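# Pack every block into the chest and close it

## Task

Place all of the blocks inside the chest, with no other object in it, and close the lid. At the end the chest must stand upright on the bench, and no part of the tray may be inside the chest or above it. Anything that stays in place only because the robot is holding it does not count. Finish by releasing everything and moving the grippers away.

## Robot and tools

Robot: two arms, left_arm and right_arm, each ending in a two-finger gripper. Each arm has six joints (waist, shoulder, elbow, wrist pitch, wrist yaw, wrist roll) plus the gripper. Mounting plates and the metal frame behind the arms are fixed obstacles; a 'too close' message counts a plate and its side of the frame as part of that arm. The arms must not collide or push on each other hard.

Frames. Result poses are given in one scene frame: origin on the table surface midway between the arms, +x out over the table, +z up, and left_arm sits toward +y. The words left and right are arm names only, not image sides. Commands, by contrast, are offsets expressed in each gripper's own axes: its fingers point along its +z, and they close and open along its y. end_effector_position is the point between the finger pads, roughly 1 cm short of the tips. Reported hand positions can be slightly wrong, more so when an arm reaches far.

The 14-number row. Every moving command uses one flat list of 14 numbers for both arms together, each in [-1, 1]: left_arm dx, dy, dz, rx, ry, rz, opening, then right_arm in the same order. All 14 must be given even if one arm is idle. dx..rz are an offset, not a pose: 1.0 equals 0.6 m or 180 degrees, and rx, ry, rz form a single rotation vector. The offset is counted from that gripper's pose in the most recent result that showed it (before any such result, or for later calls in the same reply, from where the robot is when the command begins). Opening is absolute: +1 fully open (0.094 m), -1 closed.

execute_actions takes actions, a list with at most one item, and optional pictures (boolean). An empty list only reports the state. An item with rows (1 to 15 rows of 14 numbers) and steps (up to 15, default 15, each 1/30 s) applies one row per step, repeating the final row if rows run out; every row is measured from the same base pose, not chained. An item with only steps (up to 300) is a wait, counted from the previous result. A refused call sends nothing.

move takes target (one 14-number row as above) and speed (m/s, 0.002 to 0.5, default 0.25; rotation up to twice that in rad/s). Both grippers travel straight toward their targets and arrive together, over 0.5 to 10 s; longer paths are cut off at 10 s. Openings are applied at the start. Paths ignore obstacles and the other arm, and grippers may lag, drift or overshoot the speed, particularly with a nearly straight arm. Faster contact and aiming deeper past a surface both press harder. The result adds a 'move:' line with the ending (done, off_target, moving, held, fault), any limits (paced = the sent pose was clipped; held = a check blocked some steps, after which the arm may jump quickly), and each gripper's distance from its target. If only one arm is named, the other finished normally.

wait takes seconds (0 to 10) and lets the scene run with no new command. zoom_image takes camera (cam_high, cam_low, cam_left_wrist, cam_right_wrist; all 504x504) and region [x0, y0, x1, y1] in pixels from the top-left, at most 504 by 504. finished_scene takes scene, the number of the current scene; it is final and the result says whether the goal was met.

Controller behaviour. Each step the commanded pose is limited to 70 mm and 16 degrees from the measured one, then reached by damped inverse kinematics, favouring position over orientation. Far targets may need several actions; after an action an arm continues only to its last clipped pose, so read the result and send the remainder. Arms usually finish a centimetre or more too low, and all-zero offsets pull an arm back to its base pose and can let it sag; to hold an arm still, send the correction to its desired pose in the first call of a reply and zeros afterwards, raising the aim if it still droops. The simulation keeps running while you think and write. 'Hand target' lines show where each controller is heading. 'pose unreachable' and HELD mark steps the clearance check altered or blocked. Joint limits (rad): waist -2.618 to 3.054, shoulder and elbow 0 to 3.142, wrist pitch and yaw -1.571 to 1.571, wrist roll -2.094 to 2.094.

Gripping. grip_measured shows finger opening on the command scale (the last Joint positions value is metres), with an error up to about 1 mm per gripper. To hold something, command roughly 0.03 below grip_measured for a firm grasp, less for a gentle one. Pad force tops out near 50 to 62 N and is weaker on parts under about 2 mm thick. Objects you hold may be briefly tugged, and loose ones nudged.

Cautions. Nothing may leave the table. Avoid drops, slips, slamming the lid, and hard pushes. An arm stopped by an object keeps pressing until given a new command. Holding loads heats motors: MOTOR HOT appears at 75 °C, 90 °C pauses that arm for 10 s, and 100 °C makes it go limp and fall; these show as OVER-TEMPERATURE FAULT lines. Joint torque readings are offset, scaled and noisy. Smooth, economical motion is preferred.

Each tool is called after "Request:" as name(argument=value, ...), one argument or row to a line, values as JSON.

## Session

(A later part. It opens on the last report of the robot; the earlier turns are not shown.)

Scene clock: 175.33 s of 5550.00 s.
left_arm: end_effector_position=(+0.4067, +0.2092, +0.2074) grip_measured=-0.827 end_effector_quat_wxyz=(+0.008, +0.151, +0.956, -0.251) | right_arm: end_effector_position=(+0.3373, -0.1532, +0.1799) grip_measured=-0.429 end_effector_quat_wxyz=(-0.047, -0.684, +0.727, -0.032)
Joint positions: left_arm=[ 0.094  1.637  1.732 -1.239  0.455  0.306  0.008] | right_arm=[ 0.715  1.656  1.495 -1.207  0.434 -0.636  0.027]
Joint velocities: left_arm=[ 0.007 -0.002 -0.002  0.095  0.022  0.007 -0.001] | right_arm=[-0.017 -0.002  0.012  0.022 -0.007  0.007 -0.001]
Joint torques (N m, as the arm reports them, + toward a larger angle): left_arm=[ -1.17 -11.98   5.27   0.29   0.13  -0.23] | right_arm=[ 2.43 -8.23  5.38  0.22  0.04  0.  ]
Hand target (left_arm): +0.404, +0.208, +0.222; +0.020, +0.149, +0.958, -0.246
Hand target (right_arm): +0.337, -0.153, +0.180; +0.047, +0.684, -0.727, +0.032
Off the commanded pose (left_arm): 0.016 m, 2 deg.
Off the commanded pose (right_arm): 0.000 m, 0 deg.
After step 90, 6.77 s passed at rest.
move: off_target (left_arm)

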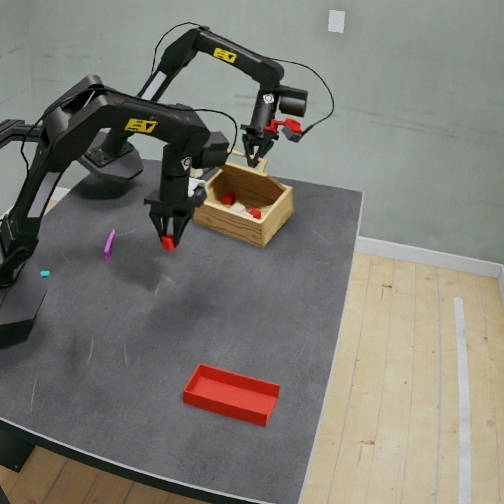

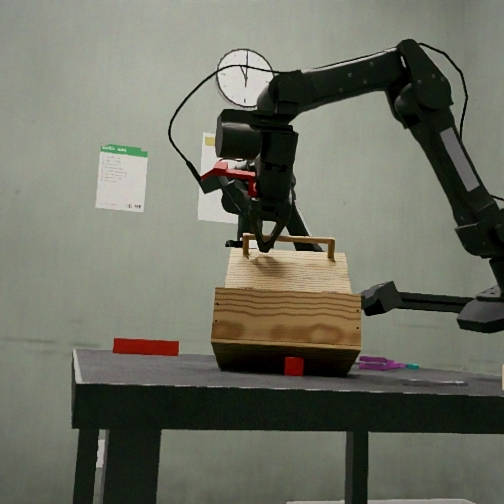

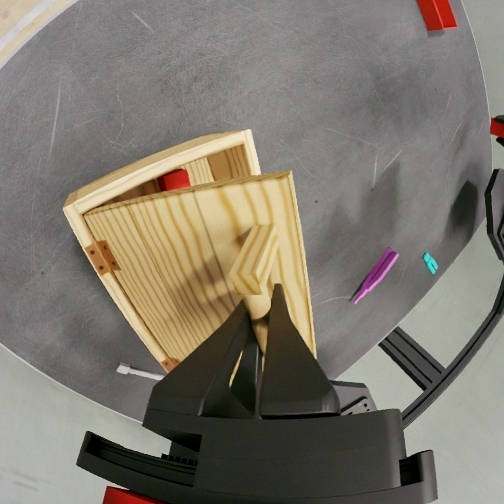

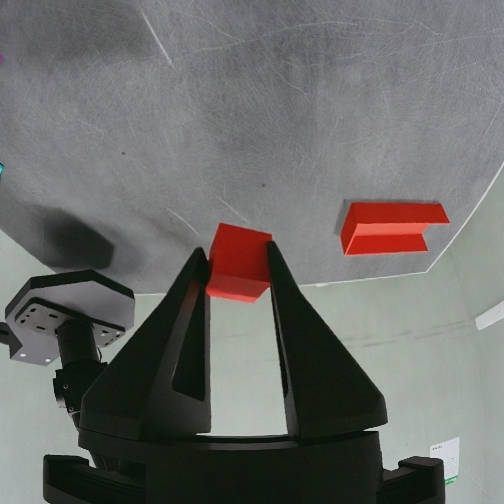

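Request:
move(
  target=[0,0.0,0.075,0.12,0,0,-1, 0,0,0,0,0,0,-1],
  speed=0.05,
)

Request:
move(
  target=[0,0,0,0,0,0,1, 0,0,0,0,0,0,-1],
)

Scene clock: 183.40 s of 5550.00 s.
left_arm: end_effector_position=(+0.3991, +0.1841, +0.1709) grip_measured=-0.832 end_effector_quat_wxyz=(-0.027, +0.143, +0.894, -0.423) | right_arm: end_effector_position=(+0.3373, -0.1532, +0.1799) grip_measured=-0.429 end_effector_quat_wxyz=(-0.047, -0.684, +0.727, -0.032)
Joint positions: left_arm=[ 0.169  1.837  1.732 -1.287  0.819  0.498  0.008] | right_arm=[ 0.715  1.656  1.495 -1.207  0.434 -0.636  0.027]
Joint velocities: left_arm=[-0.012 -0.007 -0.012 -0.037  0.037  0.007 -0.001] | right_arm=[-0.002  0.002  0.012  0.007 -0.022 -0.081 -0.002]
Joint torques (N m, as the arm reports them, + toward a larger angle): left_arm=[ 0.45 -8.98  6.51 -0.03  0.5   0.22] | right_arm=[ 2.43 -8.24  5.38  0.23  0.04  0.01]
Hand target (left_arm): +0.405, +0.187, +0.169; -0.017, +0.148, +0.892, -0.427
Hand target (right_arm): +0.337, -0.153, +0.180; +0.047, +0.684, -0.727, +0.032
Off the commanded pose (left_arm): 0.007 m, 1 deg.
Off the commanded pose (right_arm): 0.000 m, 0 deg.
After step 90, 1.03 s passed at rest.
move: done

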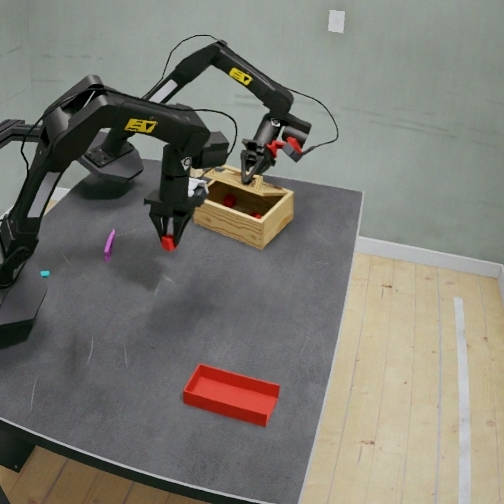

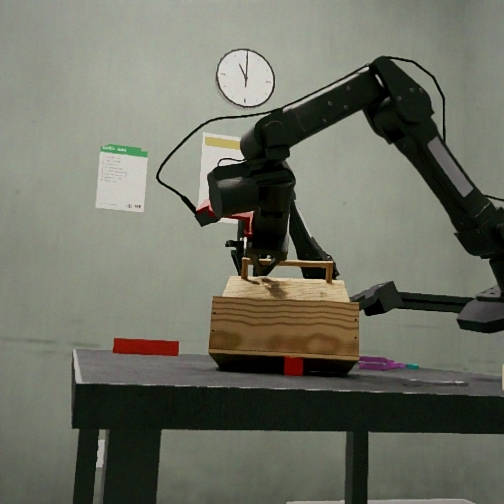

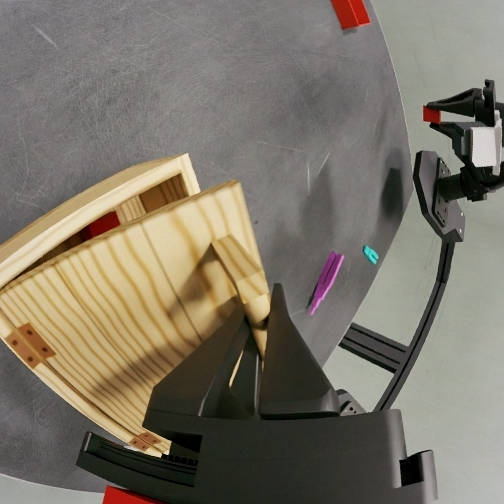

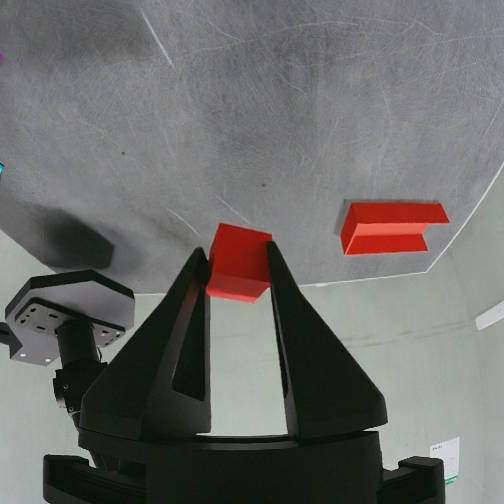

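Scene clock: 183.90 s of 5550.00 s.
left_arm: end_effector_position=(+0.3989, +0.1845, +0.1705) grip_measured=+0.998 end_effector_quat_wxyz=(-0.028, +0.144, +0.895, -0.422) | right_arm: end_effector_position=(+0.3373, -0.1532, +0.1799) grip_measured=-0.429 end_effector_quat_wxyz=(-0.047, -0.684, +0.727, -0.032)
Joint positions: left_arm=[ 0.169  1.837  1.732 -1.287  0.815  0.498  0.094] | right_arm=[ 0.715  1.656  1.495 -1.207  0.434 -0.636  0.027]
Joint velocities: left_arm=[ 0.002  0.002 -0.002 -0.007 -0.022  0.066 -0.001] | right_arm=[ 0.012  0.002 -0.007  0.022 -0.066 -0.051  0.001]
Joint torques (N m, as the arm reports them, + toward a larger angle): left_arm=[-0.15 -9.92  5.22 -0.04  0.43 -0.01] | right_arm=[ 2.43 -8.25  5.4   0.23  0.04  0.01]
Hand target (left_arm): +0.399, +0.184, +0.171; -0.027, +0.143, +0.894, -0.423
Hand target (right_arm): +0.337, -0.153, +0.180; +0.047, +0.684, -0.727, +0.032
Off the commanded pose (left_arm): 0.001 m, 0 deg.
Off the commanded pose (right_arm): 0.000 m, 0 deg.
move: done

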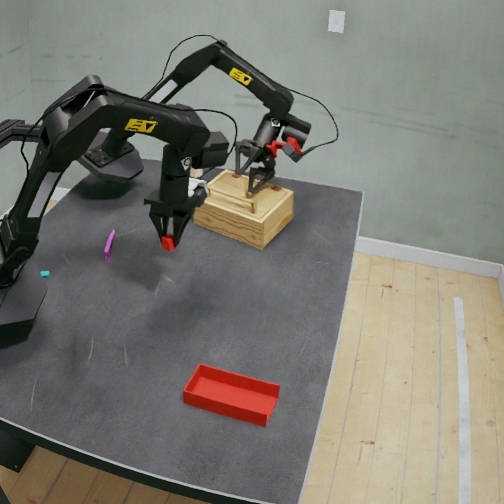

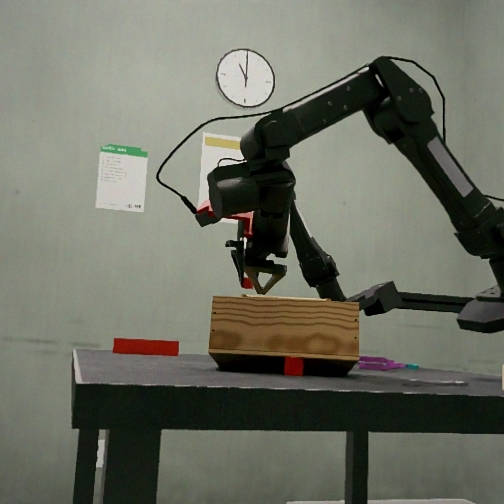

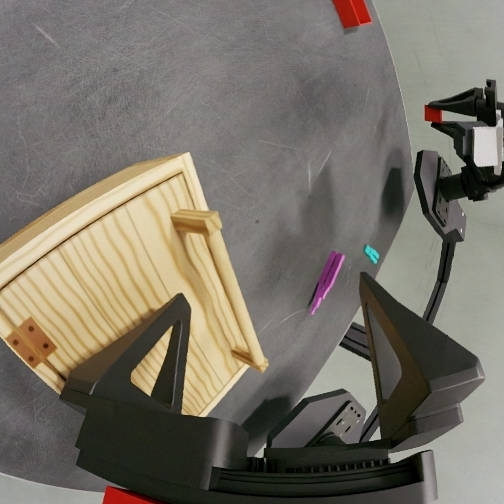

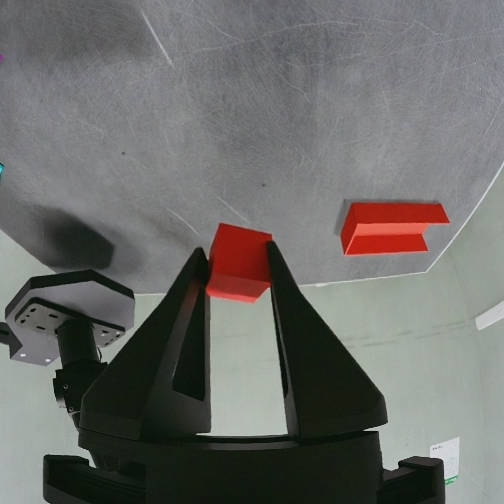

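Request:
move(
  target=[0,-0.043,0.077,-0.28,0,0,1, 0,0,0,0,0,0,-1],
  speed=0.1,
)

Scene clock: 197.10 s of 5550.00 s.
left_arm: end_effector_position=(+0.3845, +0.1389, +0.1566) grip_measured=+0.998 end_effector_quat_wxyz=(+0.028, +0.146, +0.989, -0.000) | right_arm: end_effector_position=(+0.3373, -0.1532, +0.1799) grip_measured=-0.429 end_effector_quat_wxyz=(-0.047, -0.684, +0.727, -0.032)
Joint positions: left_arm=[-0.4    1.657  1.54  -0.988 -0.284 -0.161  0.094] | right_arm=[ 0.715  1.656  1.495 -1.207  0.434 -0.636  0.027]
Joint velocities: left_arm=[ 0.007  0.002 -0.007 -0.051 -0.022  0.007 -0.001] | right_arm=[-0.022 -0.002  0.012  0.051 -0.007 -0.022  0.   ]
Joint torques (N m, as the arm reports them, + toward a larger angle): left_arm=[-2.62 -8.47  6.51  0.46 -0.14 -0.09] | right_arm=[ 2.43 -8.24  5.39  0.23  0.04  0.  ]
Hand target (left_arm): +0.385, +0.137, +0.159; +0.032, +0.146, +0.989, +0.003
Hand target (right_arm): +0.337, -0.153, +0.180; +0.047, +0.684, -0.727, +0.032
Off the commanded pose (left_arm): 0.006 m, 1 deg.
Off the commanded pose (right_arm): 0.000 m, 0 deg.
After step 90, 5.33 s passed at rest.
move: done

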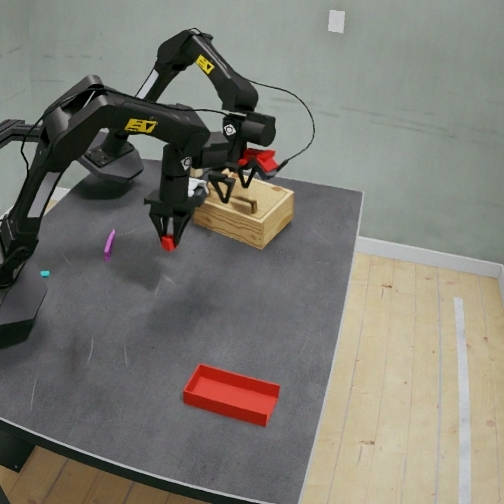

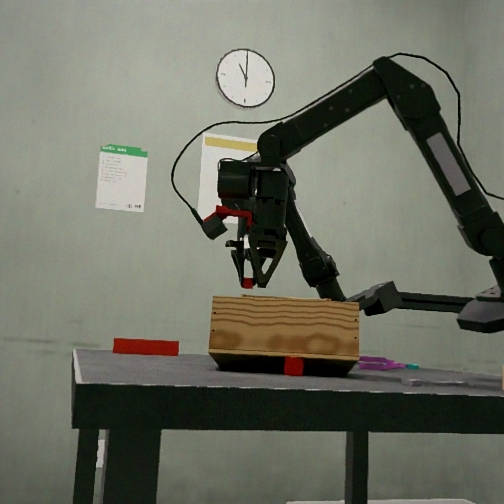

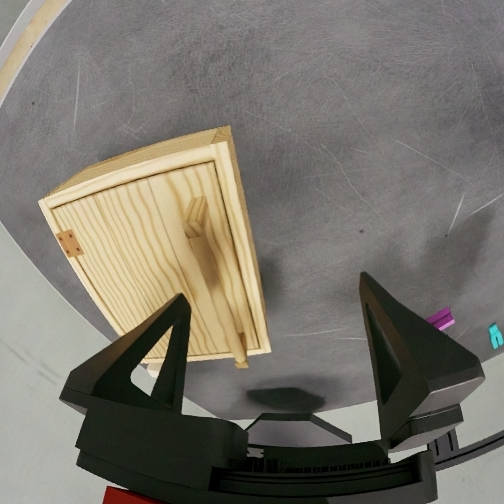

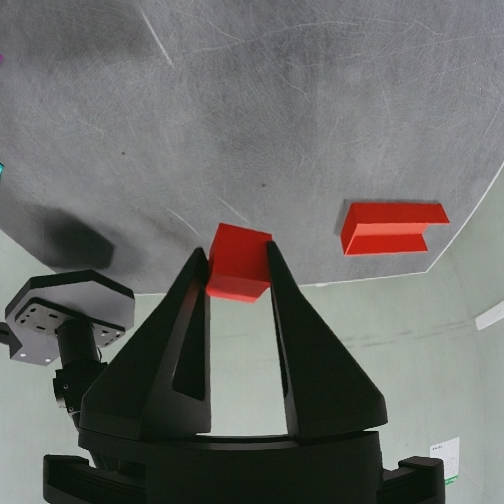

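Shift left 0.02, down, close, then drag.

Request:
move(
  target=[0,0.035,0.08,0,0,0,1, 0,0,0,0,0,0,-1],
  speed=0.1,
)

Request:
move(
  target=[0,0,0,0,0,0,-1, 0,0,0,0,0,0,-1],
)

Request:
move(
  target=[0.1,-0.25,0,0,0,0,-1, 0.2,0,0,0,0,0,-1],
  speed=0.08,
)

Scene clock: 207.23 s of 5550.00 s.
left_arm: end_effector_position=(+0.3939, +0.1607, +0.1110) grip_measured=+0.998 end_effector_quat_wxyz=(+0.026, +0.142, +0.990, +0.006) | right_arm: end_effector_position=(+0.3373, -0.1532, +0.1799) grip_measured=-0.429 end_effector_quat_wxyz=(-0.047, -0.684, +0.727, -0.032)
Joint positions: left_arm=[-0.303  1.711  1.46  -0.839 -0.252 -0.081  0.094] | right_arm=[ 0.715  1.656  1.495 -1.207  0.434 -0.636  0.027]
Joint velocities: left_arm=[-0.002  0.007 -0.027 -0.007  0.037  0.037 -0.001] | right_arm=[-0.007 -0.007  0.002  0.022 -0.007 -0.022 -0.001]
Joint torques (N m, as the arm reports them, + toward a larger angle): left_arm=[-1.62 -9.22  4.77  0.66  0.07  0.07] | right_arm=[ 2.44 -8.24  5.38  0.22  0.04  0.01]
Hand target (left_arm): +0.393, +0.158, +0.109; +0.028, +0.145, +0.989, -0.001
Hand target (right_arm): +0.337, -0.153, +0.180; +0.047, +0.684, -0.727, +0.032
Off the commanded pose (left_arm): 0.003 m, 1 deg.
Off the commanded pose (right_arm): 0.000 m, 0 deg.
After step 90, 6.07 s passed at rest.
move: done

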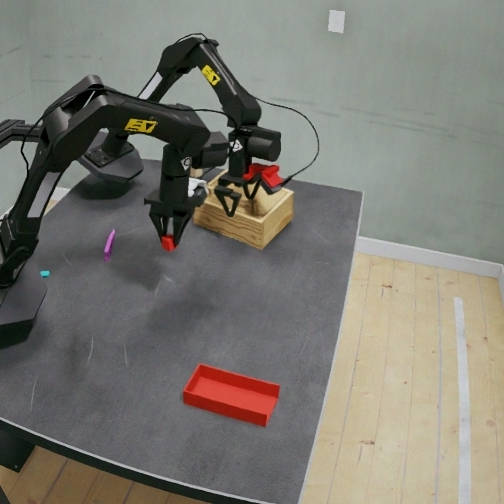

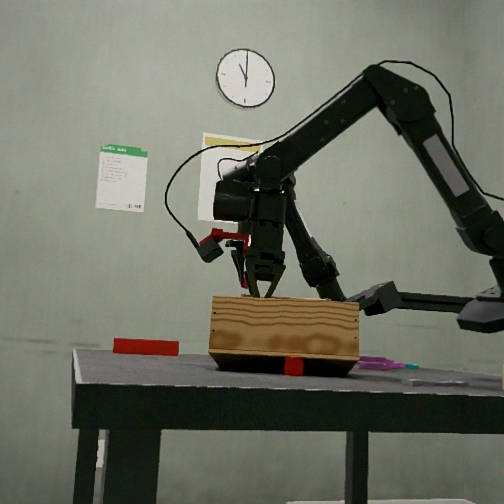

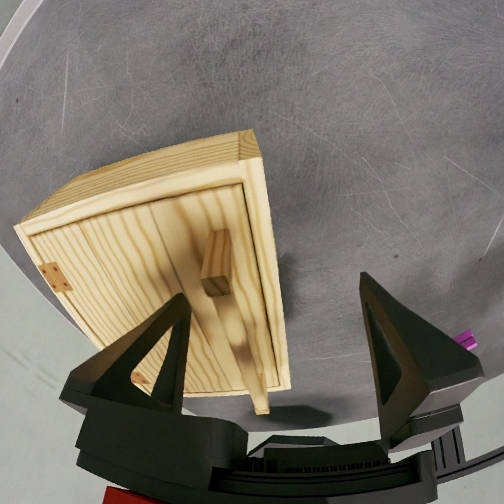

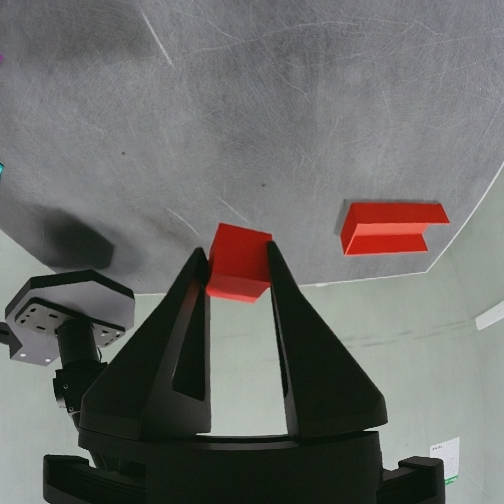

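Scene clock: 207.77 s of 5550.00 s.
left_arm: end_effector_position=(+0.3931, +0.1628, +0.1090) grip_measured=-0.817 end_effector_quat_wxyz=(+0.022, +0.140, +0.990, +0.007) | right_arm: end_effector_position=(+0.3373, -0.1532, +0.1799) grip_measured=-0.429 end_effector_quat_wxyz=(-0.047, -0.684, +0.727, -0.032)
Joint positions: left_arm=[-0.297  1.715  1.46  -0.842 -0.249 -0.082  0.009] | right_arm=[ 0.715  1.656  1.495 -1.207  0.434 -0.636  0.027]
Joint velocities: left_arm=[ 0.012 -0.007  0.017  0.037 -0.037 -0.022 -0.   ] | right_arm=[ 0.022 -0.007 -0.002 -0.066 -0.051 -0.037 -0.   ]
Joint torques (N m, as the arm reports them, + toward a larger angle): left_arm=[-2.01 -9.21  5.58  0.51 -0.02 -0.03] | right_arm=[ 2.43 -8.24  5.39  0.23  0.04  0.01]
Hand target (left_arm): +0.394, +0.161, +0.111; +0.026, +0.142, +0.990, +0.007
Hand target (right_arm): +0.337, -0.153, +0.180; +0.047, +0.684, -0.727, +0.032
Off the commanded pose (left_arm): 0.003 m, 1 deg.
Off the commanded pose (right_arm): 0.000 m, 0 deg.
move: done

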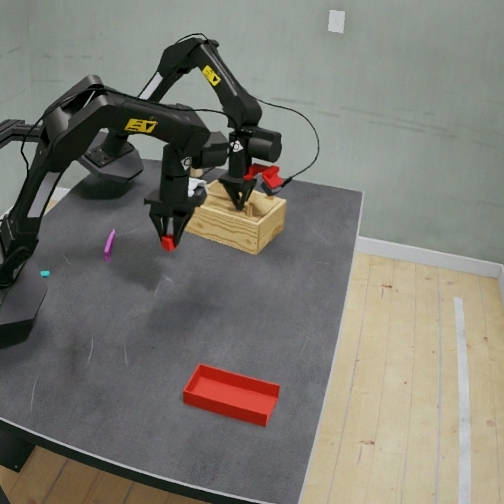

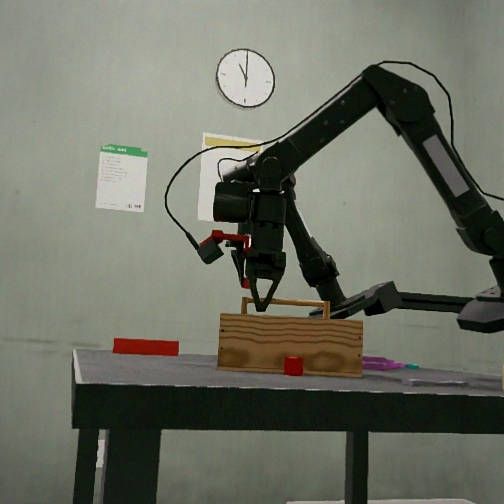

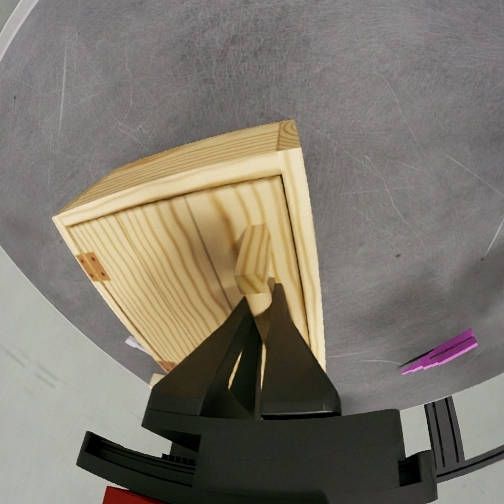

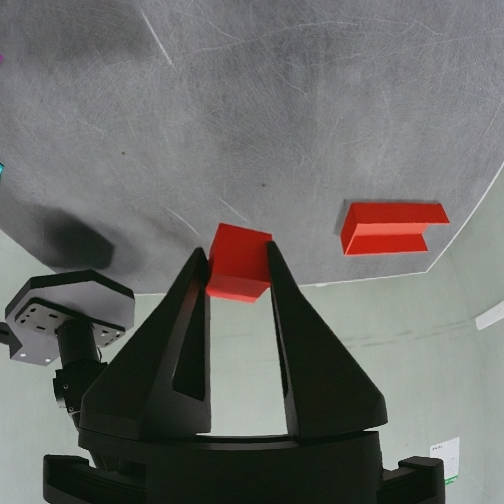

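Scene clock: 210.20 s of 5550.00 s.
left_arm: end_effector_position=(+0.3037, +0.0420, +0.1079) grip_measured=-0.817 end_effector_quat_wxyz=(+0.027, +0.146, +0.989, +0.011) | right_arm: end_effector_position=(+0.3299, -0.2737, +0.1897) grip_measured=-0.429 end_effector_quat_wxyz=(-0.064, -0.684, +0.726, -0.036)
Joint positions: left_arm=[-0.718  1.791  1.375 -0.812 -0.429 -0.477  0.009] | right_arm=[ 0.413  1.313  1.206 -1.173  0.368 -0.945  0.027]
Joint velocities: left_arm=[ 0.022  0.022 -0.017 -0.037 -0.007 -0.037  0.001] | right_arm=[-0.002 -0.007  0.012 -0.022 -0.022 -0.051 -0.001]
Joint torques (N m, as the arm reports them, + toward a larger angle): left_arm=[-4.19 -7.1   4.89  0.5  -0.02 -0.37] | right_arm=[ 0.43 -8.54  4.65  0.38 -0.14 -0.09]
Hand target (left_arm): +0.297, +0.036, +0.104; +0.024, +0.141, +0.990, +0.009
Hand target (right_arm): +0.331, -0.274, +0.193; +0.050, +0.684, -0.727, +0.032
Off the commanded pose (left_arm): 0.013 m, 1 deg.
Off the commanded pose (right_arm): 0.004 m, 2 deg.
move: off_target (left_arm)

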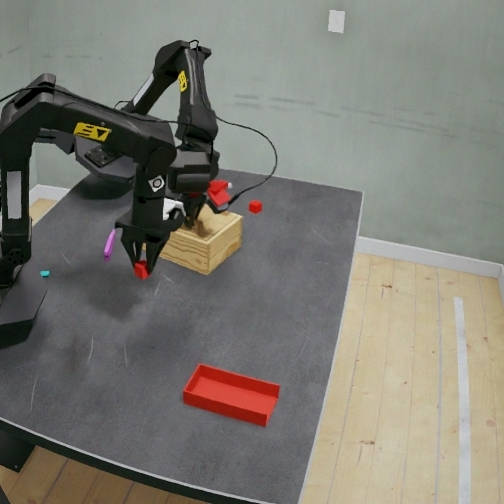

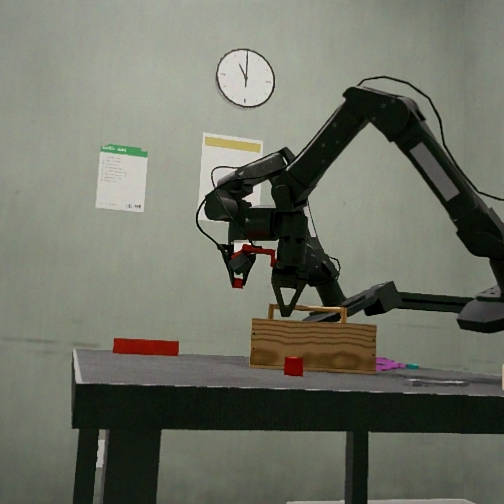

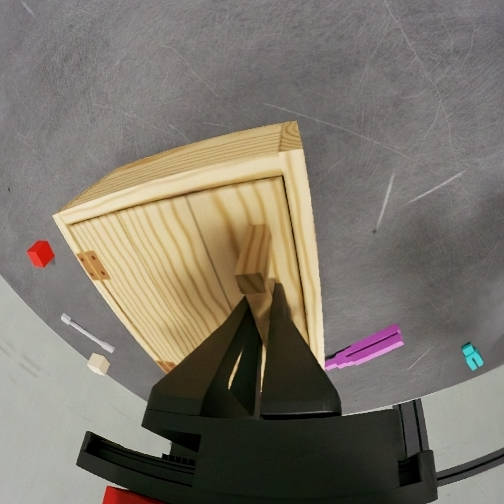

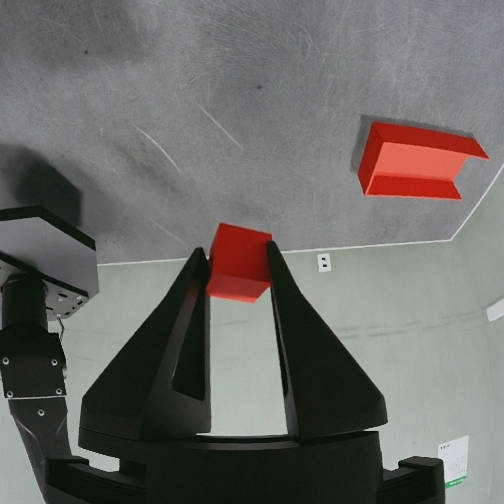

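Request:
move(
  target=[0,0,-0.12,0,0,0,1, 0,0,0,0,0,0,-1],
)

Request:
move(
  target=[-0.08,0.46,0.1,0,0,0,1, 0,0,0,0,0,0,-1],
)

Scene clock: 217.90 s of 5550.00 s.
left_arm: end_effector_position=(+0.2945, +0.0450, +0.1701) grip_measured=+0.998 end_effector_quat_wxyz=(+0.014, +0.149, +0.989, +0.014) | right_arm: end_effector_position=(+0.3298, -0.2734, +0.1897) grip_measured=-0.429 end_effector_quat_wxyz=(-0.063, -0.685, +0.725, -0.035)
Joint positions: left_arm=[-0.796  1.711  1.495 -1.072 -0.442 -0.562  0.094] | right_arm=[ 0.413  1.313  1.206 -1.172  0.367 -0.948  0.027]
Joint velocities: left_arm=[ 0.007  0.002  0.007  0.007  0.022  0.022 -0.001] | right_arm=[-0.007  0.007 -0.007 -0.022 -0.037 -0.022  0.   ]
Joint torques (N m, as the arm reports them, + toward a larger angle): left_arm=[-4.04 -7.99  7.34  0.29 -0.17 -0.16] | right_arm=[ 1.02 -6.38  5.53  0.21  0.08  0.03]
Hand target (left_arm): +0.300, +0.042, +0.179; +0.027, +0.146, +0.989, +0.011
Hand target (right_arm): +0.330, -0.274, +0.190; +0.064, +0.684, -0.726, +0.035
Off the commanded pose (left_arm): 0.012 m, 1 deg.
Off the commanded pose (right_arm): 0.000 m, 0 deg.
After step 90, 3.60 s passed at rest.
move: off_target (left_arm)

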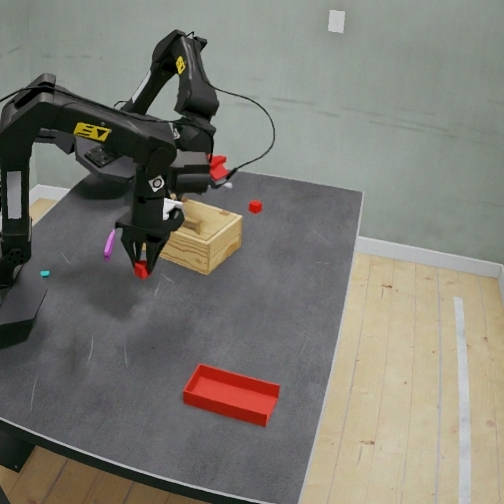

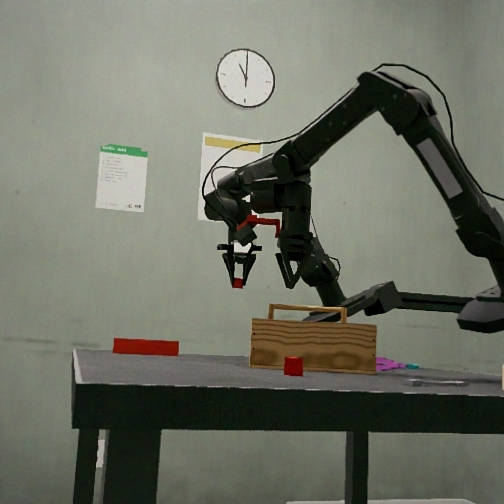

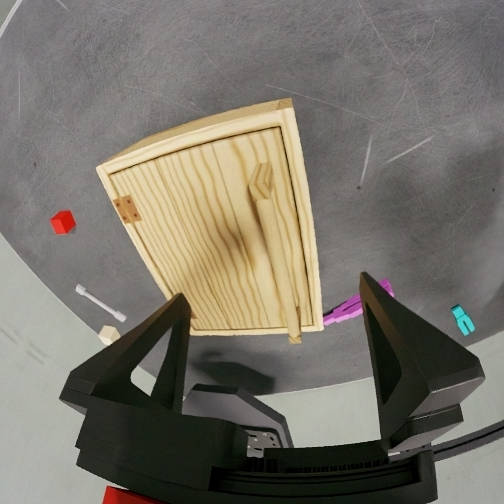

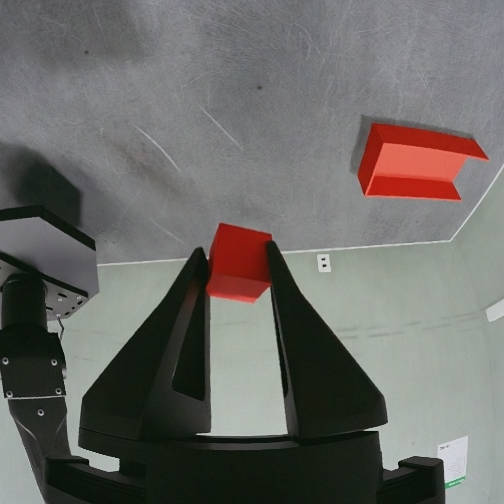

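Scene clock: 219.70 s of 5550.00 s.
left_arm: end_effector_position=(+0.4046, +0.2991, +0.1121) grip_measured=+0.998 end_effector_quat_wxyz=(-0.005, +0.141, +0.990, +0.017) | right_arm: end_effector_position=(+0.3298, -0.2734, +0.1897) grip_measured=-0.429 end_effector_quat_wxyz=(-0.063, -0.685, +0.725, -0.035)
Joint positions: left_arm=[ 0.097  1.662  1.469 -0.901 -0.084  0.267  0.094] | right_arm=[ 0.413  1.313  1.206 -1.172  0.367 -0.948  0.027]
Joint velocities: left_arm=[ 0.012 -0.017 -0.007  0.007  0.154  0.022  0.001] | right_arm=[ 0.017 -0.007 -0.017 -0.051 -0.037 -0.022 -0.   ]
Joint torques (N m, as the arm reports them, + toward a larger angle): left_arm=[-0.59 -8.77  7.84  0.37  0.17  0.07] | right_arm=[ 1.02 -6.38  5.53  0.21  0.07  0.01]
Hand target (left_arm): +0.416, +0.294, +0.118; +0.012, +0.147, +0.989, +0.009
Hand target (right_arm): +0.330, -0.273, +0.190; +0.063, +0.685, -0.725, +0.035
Off the commanded pose (left_arm): 0.021 m, 2 deg.
Off the commanded pose (right_arm): 0.000 m, 0 deg.
move: off_target (left_arm)

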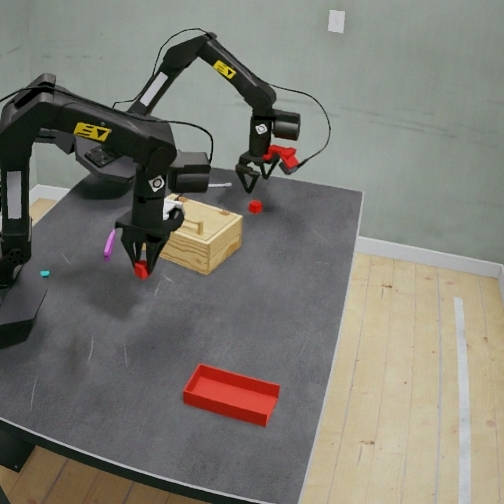

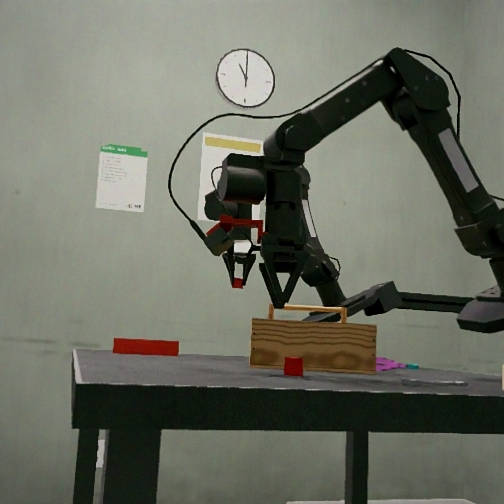

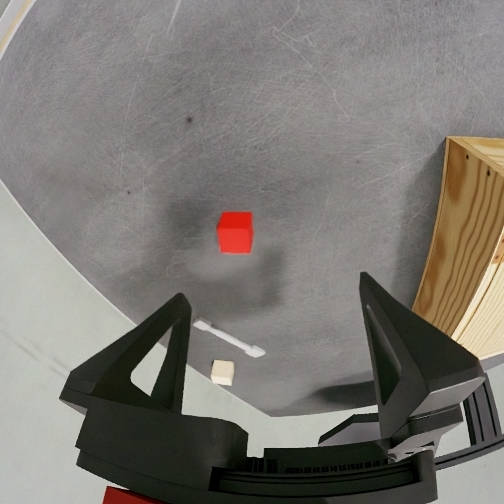

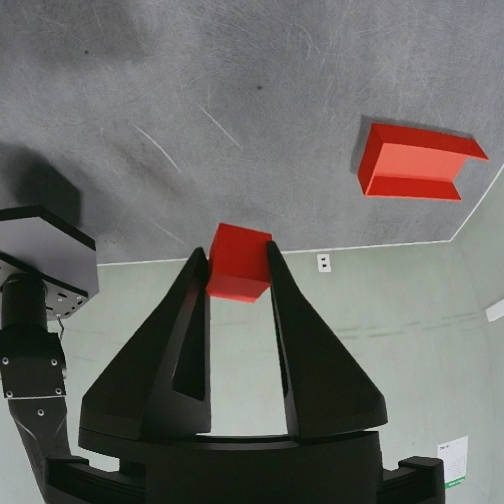

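Request:
move(
  target=[-0.01,0.03,0.165,0,0,0,1, 0,0,0,0,0,0,-1],
  speed=0.1,
)

Request:
move(
  target=[0,0,0,0,0,0,-1, 0,0,0,0,0,0,-1],
)

Scene clock: 227.10 s of 5550.00 s.
left_arm: end_effector_position=(+0.4149, +0.3180, +0.0154) grip_measured=+0.998 end_effector_quat_wxyz=(-0.012, +0.140, +0.990, +0.023) | right_arm: end_effector_position=(+0.3298, -0.2734, +0.1897) grip_measured=-0.429 end_effector_quat_wxyz=(-0.063, -0.685, +0.725, -0.035)
Joint positions: left_arm=[ 0.153  1.902  1.446 -0.645 -0.071  0.314  0.094] | right_arm=[ 0.413  1.313  1.206 -1.172  0.367 -0.948  0.027]
Joint velocities: left_arm=[ 0.002 -0.022 -0.012 -0.022 -0.007 -0.037  0.002] | right_arm=[-0.017  0.012  0.002  0.007 -0.037  0.037 -0.   ]
Joint torques (N m, as the arm reports them, + toward a larger angle): left_arm=[  0.34 -10.26   4.31   0.55   0.11   0.02] | right_arm=[ 1.01 -6.38  5.53  0.22  0.06  0.01]
Hand target (left_arm): +0.416, +0.318, +0.015; -0.006, +0.141, +0.990, +0.017
Hand target (right_arm): +0.330, -0.273, +0.190; +0.063, +0.685, -0.725, +0.035
Off the commanded pose (left_arm): 0.002 m, 1 deg.
Off the commanded pose (right_arm): 0.000 m, 0 deg.
After step 90, 2.87 s passed at rest.
move: done

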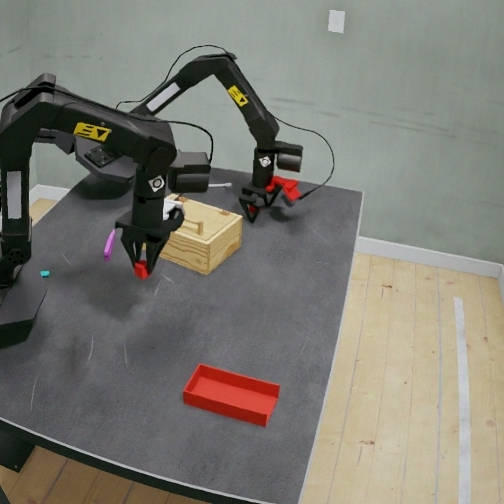

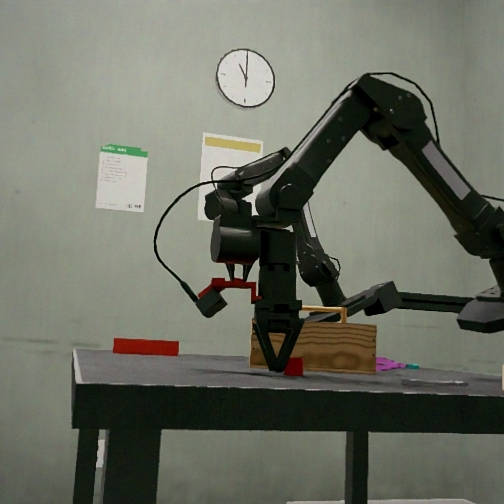

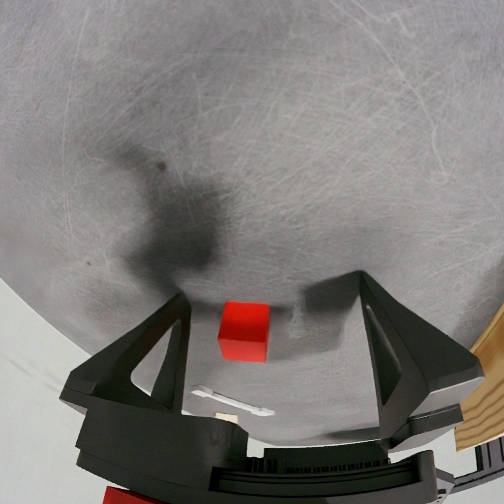

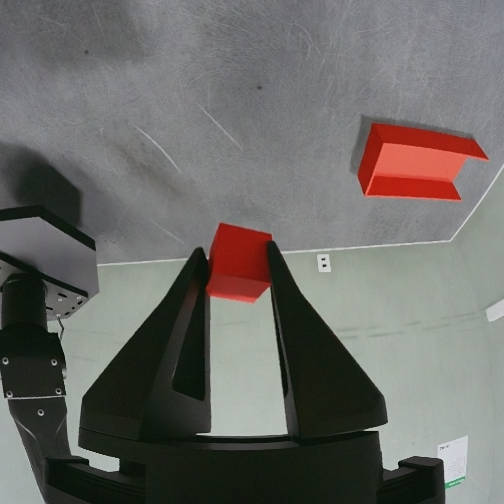

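Scene clock: 227.60 s of 5550.00 s.
left_arm: end_effector_position=(+0.4149, +0.3180, +0.0154) grip_measured=-0.997 end_effector_quat_wxyz=(-0.012, +0.140, +0.990, +0.023) | right_arm: end_effector_position=(+0.3298, -0.2734, +0.1897) grip_measured=-0.429 end_effector_quat_wxyz=(-0.063, -0.685, +0.725, -0.035)
Joint positions: left_arm=[ 0.153  1.902  1.446 -0.645 -0.071  0.314  0.   ] | right_arm=[ 0.413  1.313  1.206 -1.172  0.367 -0.948  0.027]
Joint velocities: left_arm=[ 0.002  0.007 -0.022 -0.066  0.007  0.007  0.   ] | right_arm=[ 0.002 -0.022 -0.012 -0.022 -0.051  0.007 -0.   ]
Joint torques (N m, as the arm reports them, + toward a larger angle): left_arm=[ -0.14 -10.03   4.99   0.37   0.03  -0.02] | right_arm=[ 1.01 -6.38  5.54  0.22  0.07  0.01]
Hand target (left_arm): +0.415, +0.318, +0.015; -0.012, +0.140, +0.990, +0.023
Hand target (right_arm): +0.330, -0.273, +0.190; +0.063, +0.685, -0.725, +0.035
Off the commanded pose (left_arm): 0.000 m, 0 deg.
Off the commanded pose (right_arm): 0.000 m, 0 deg.
move: done

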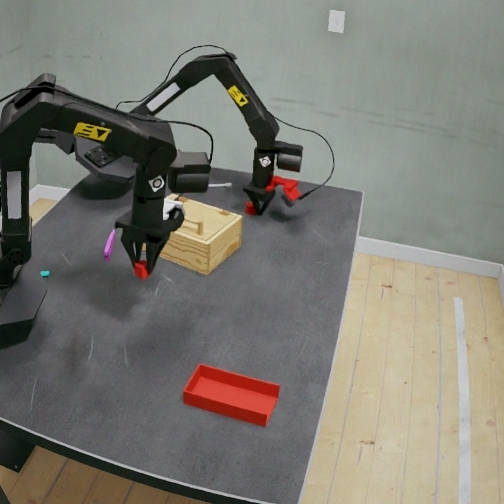

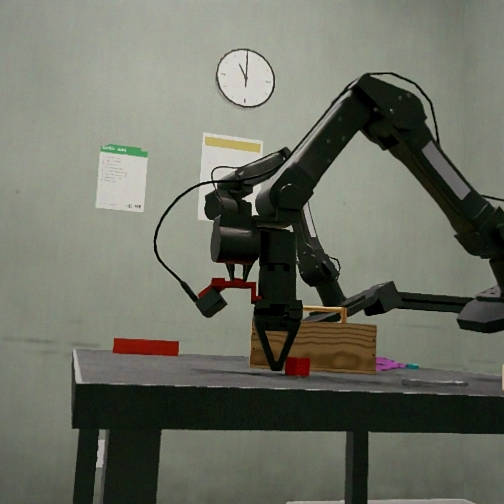

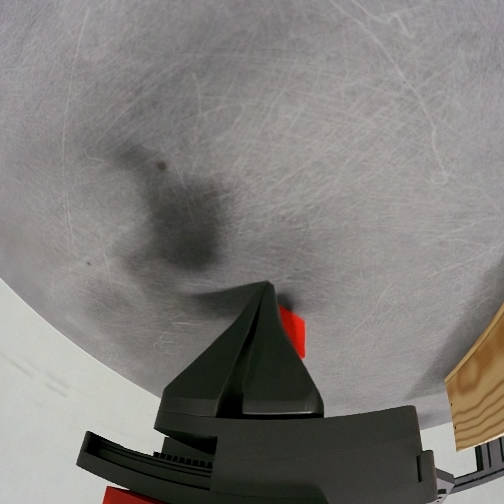

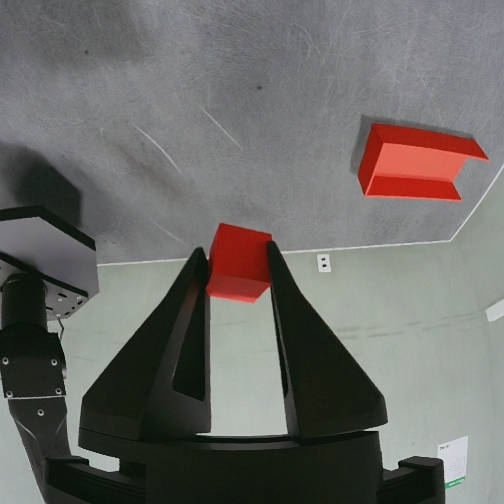

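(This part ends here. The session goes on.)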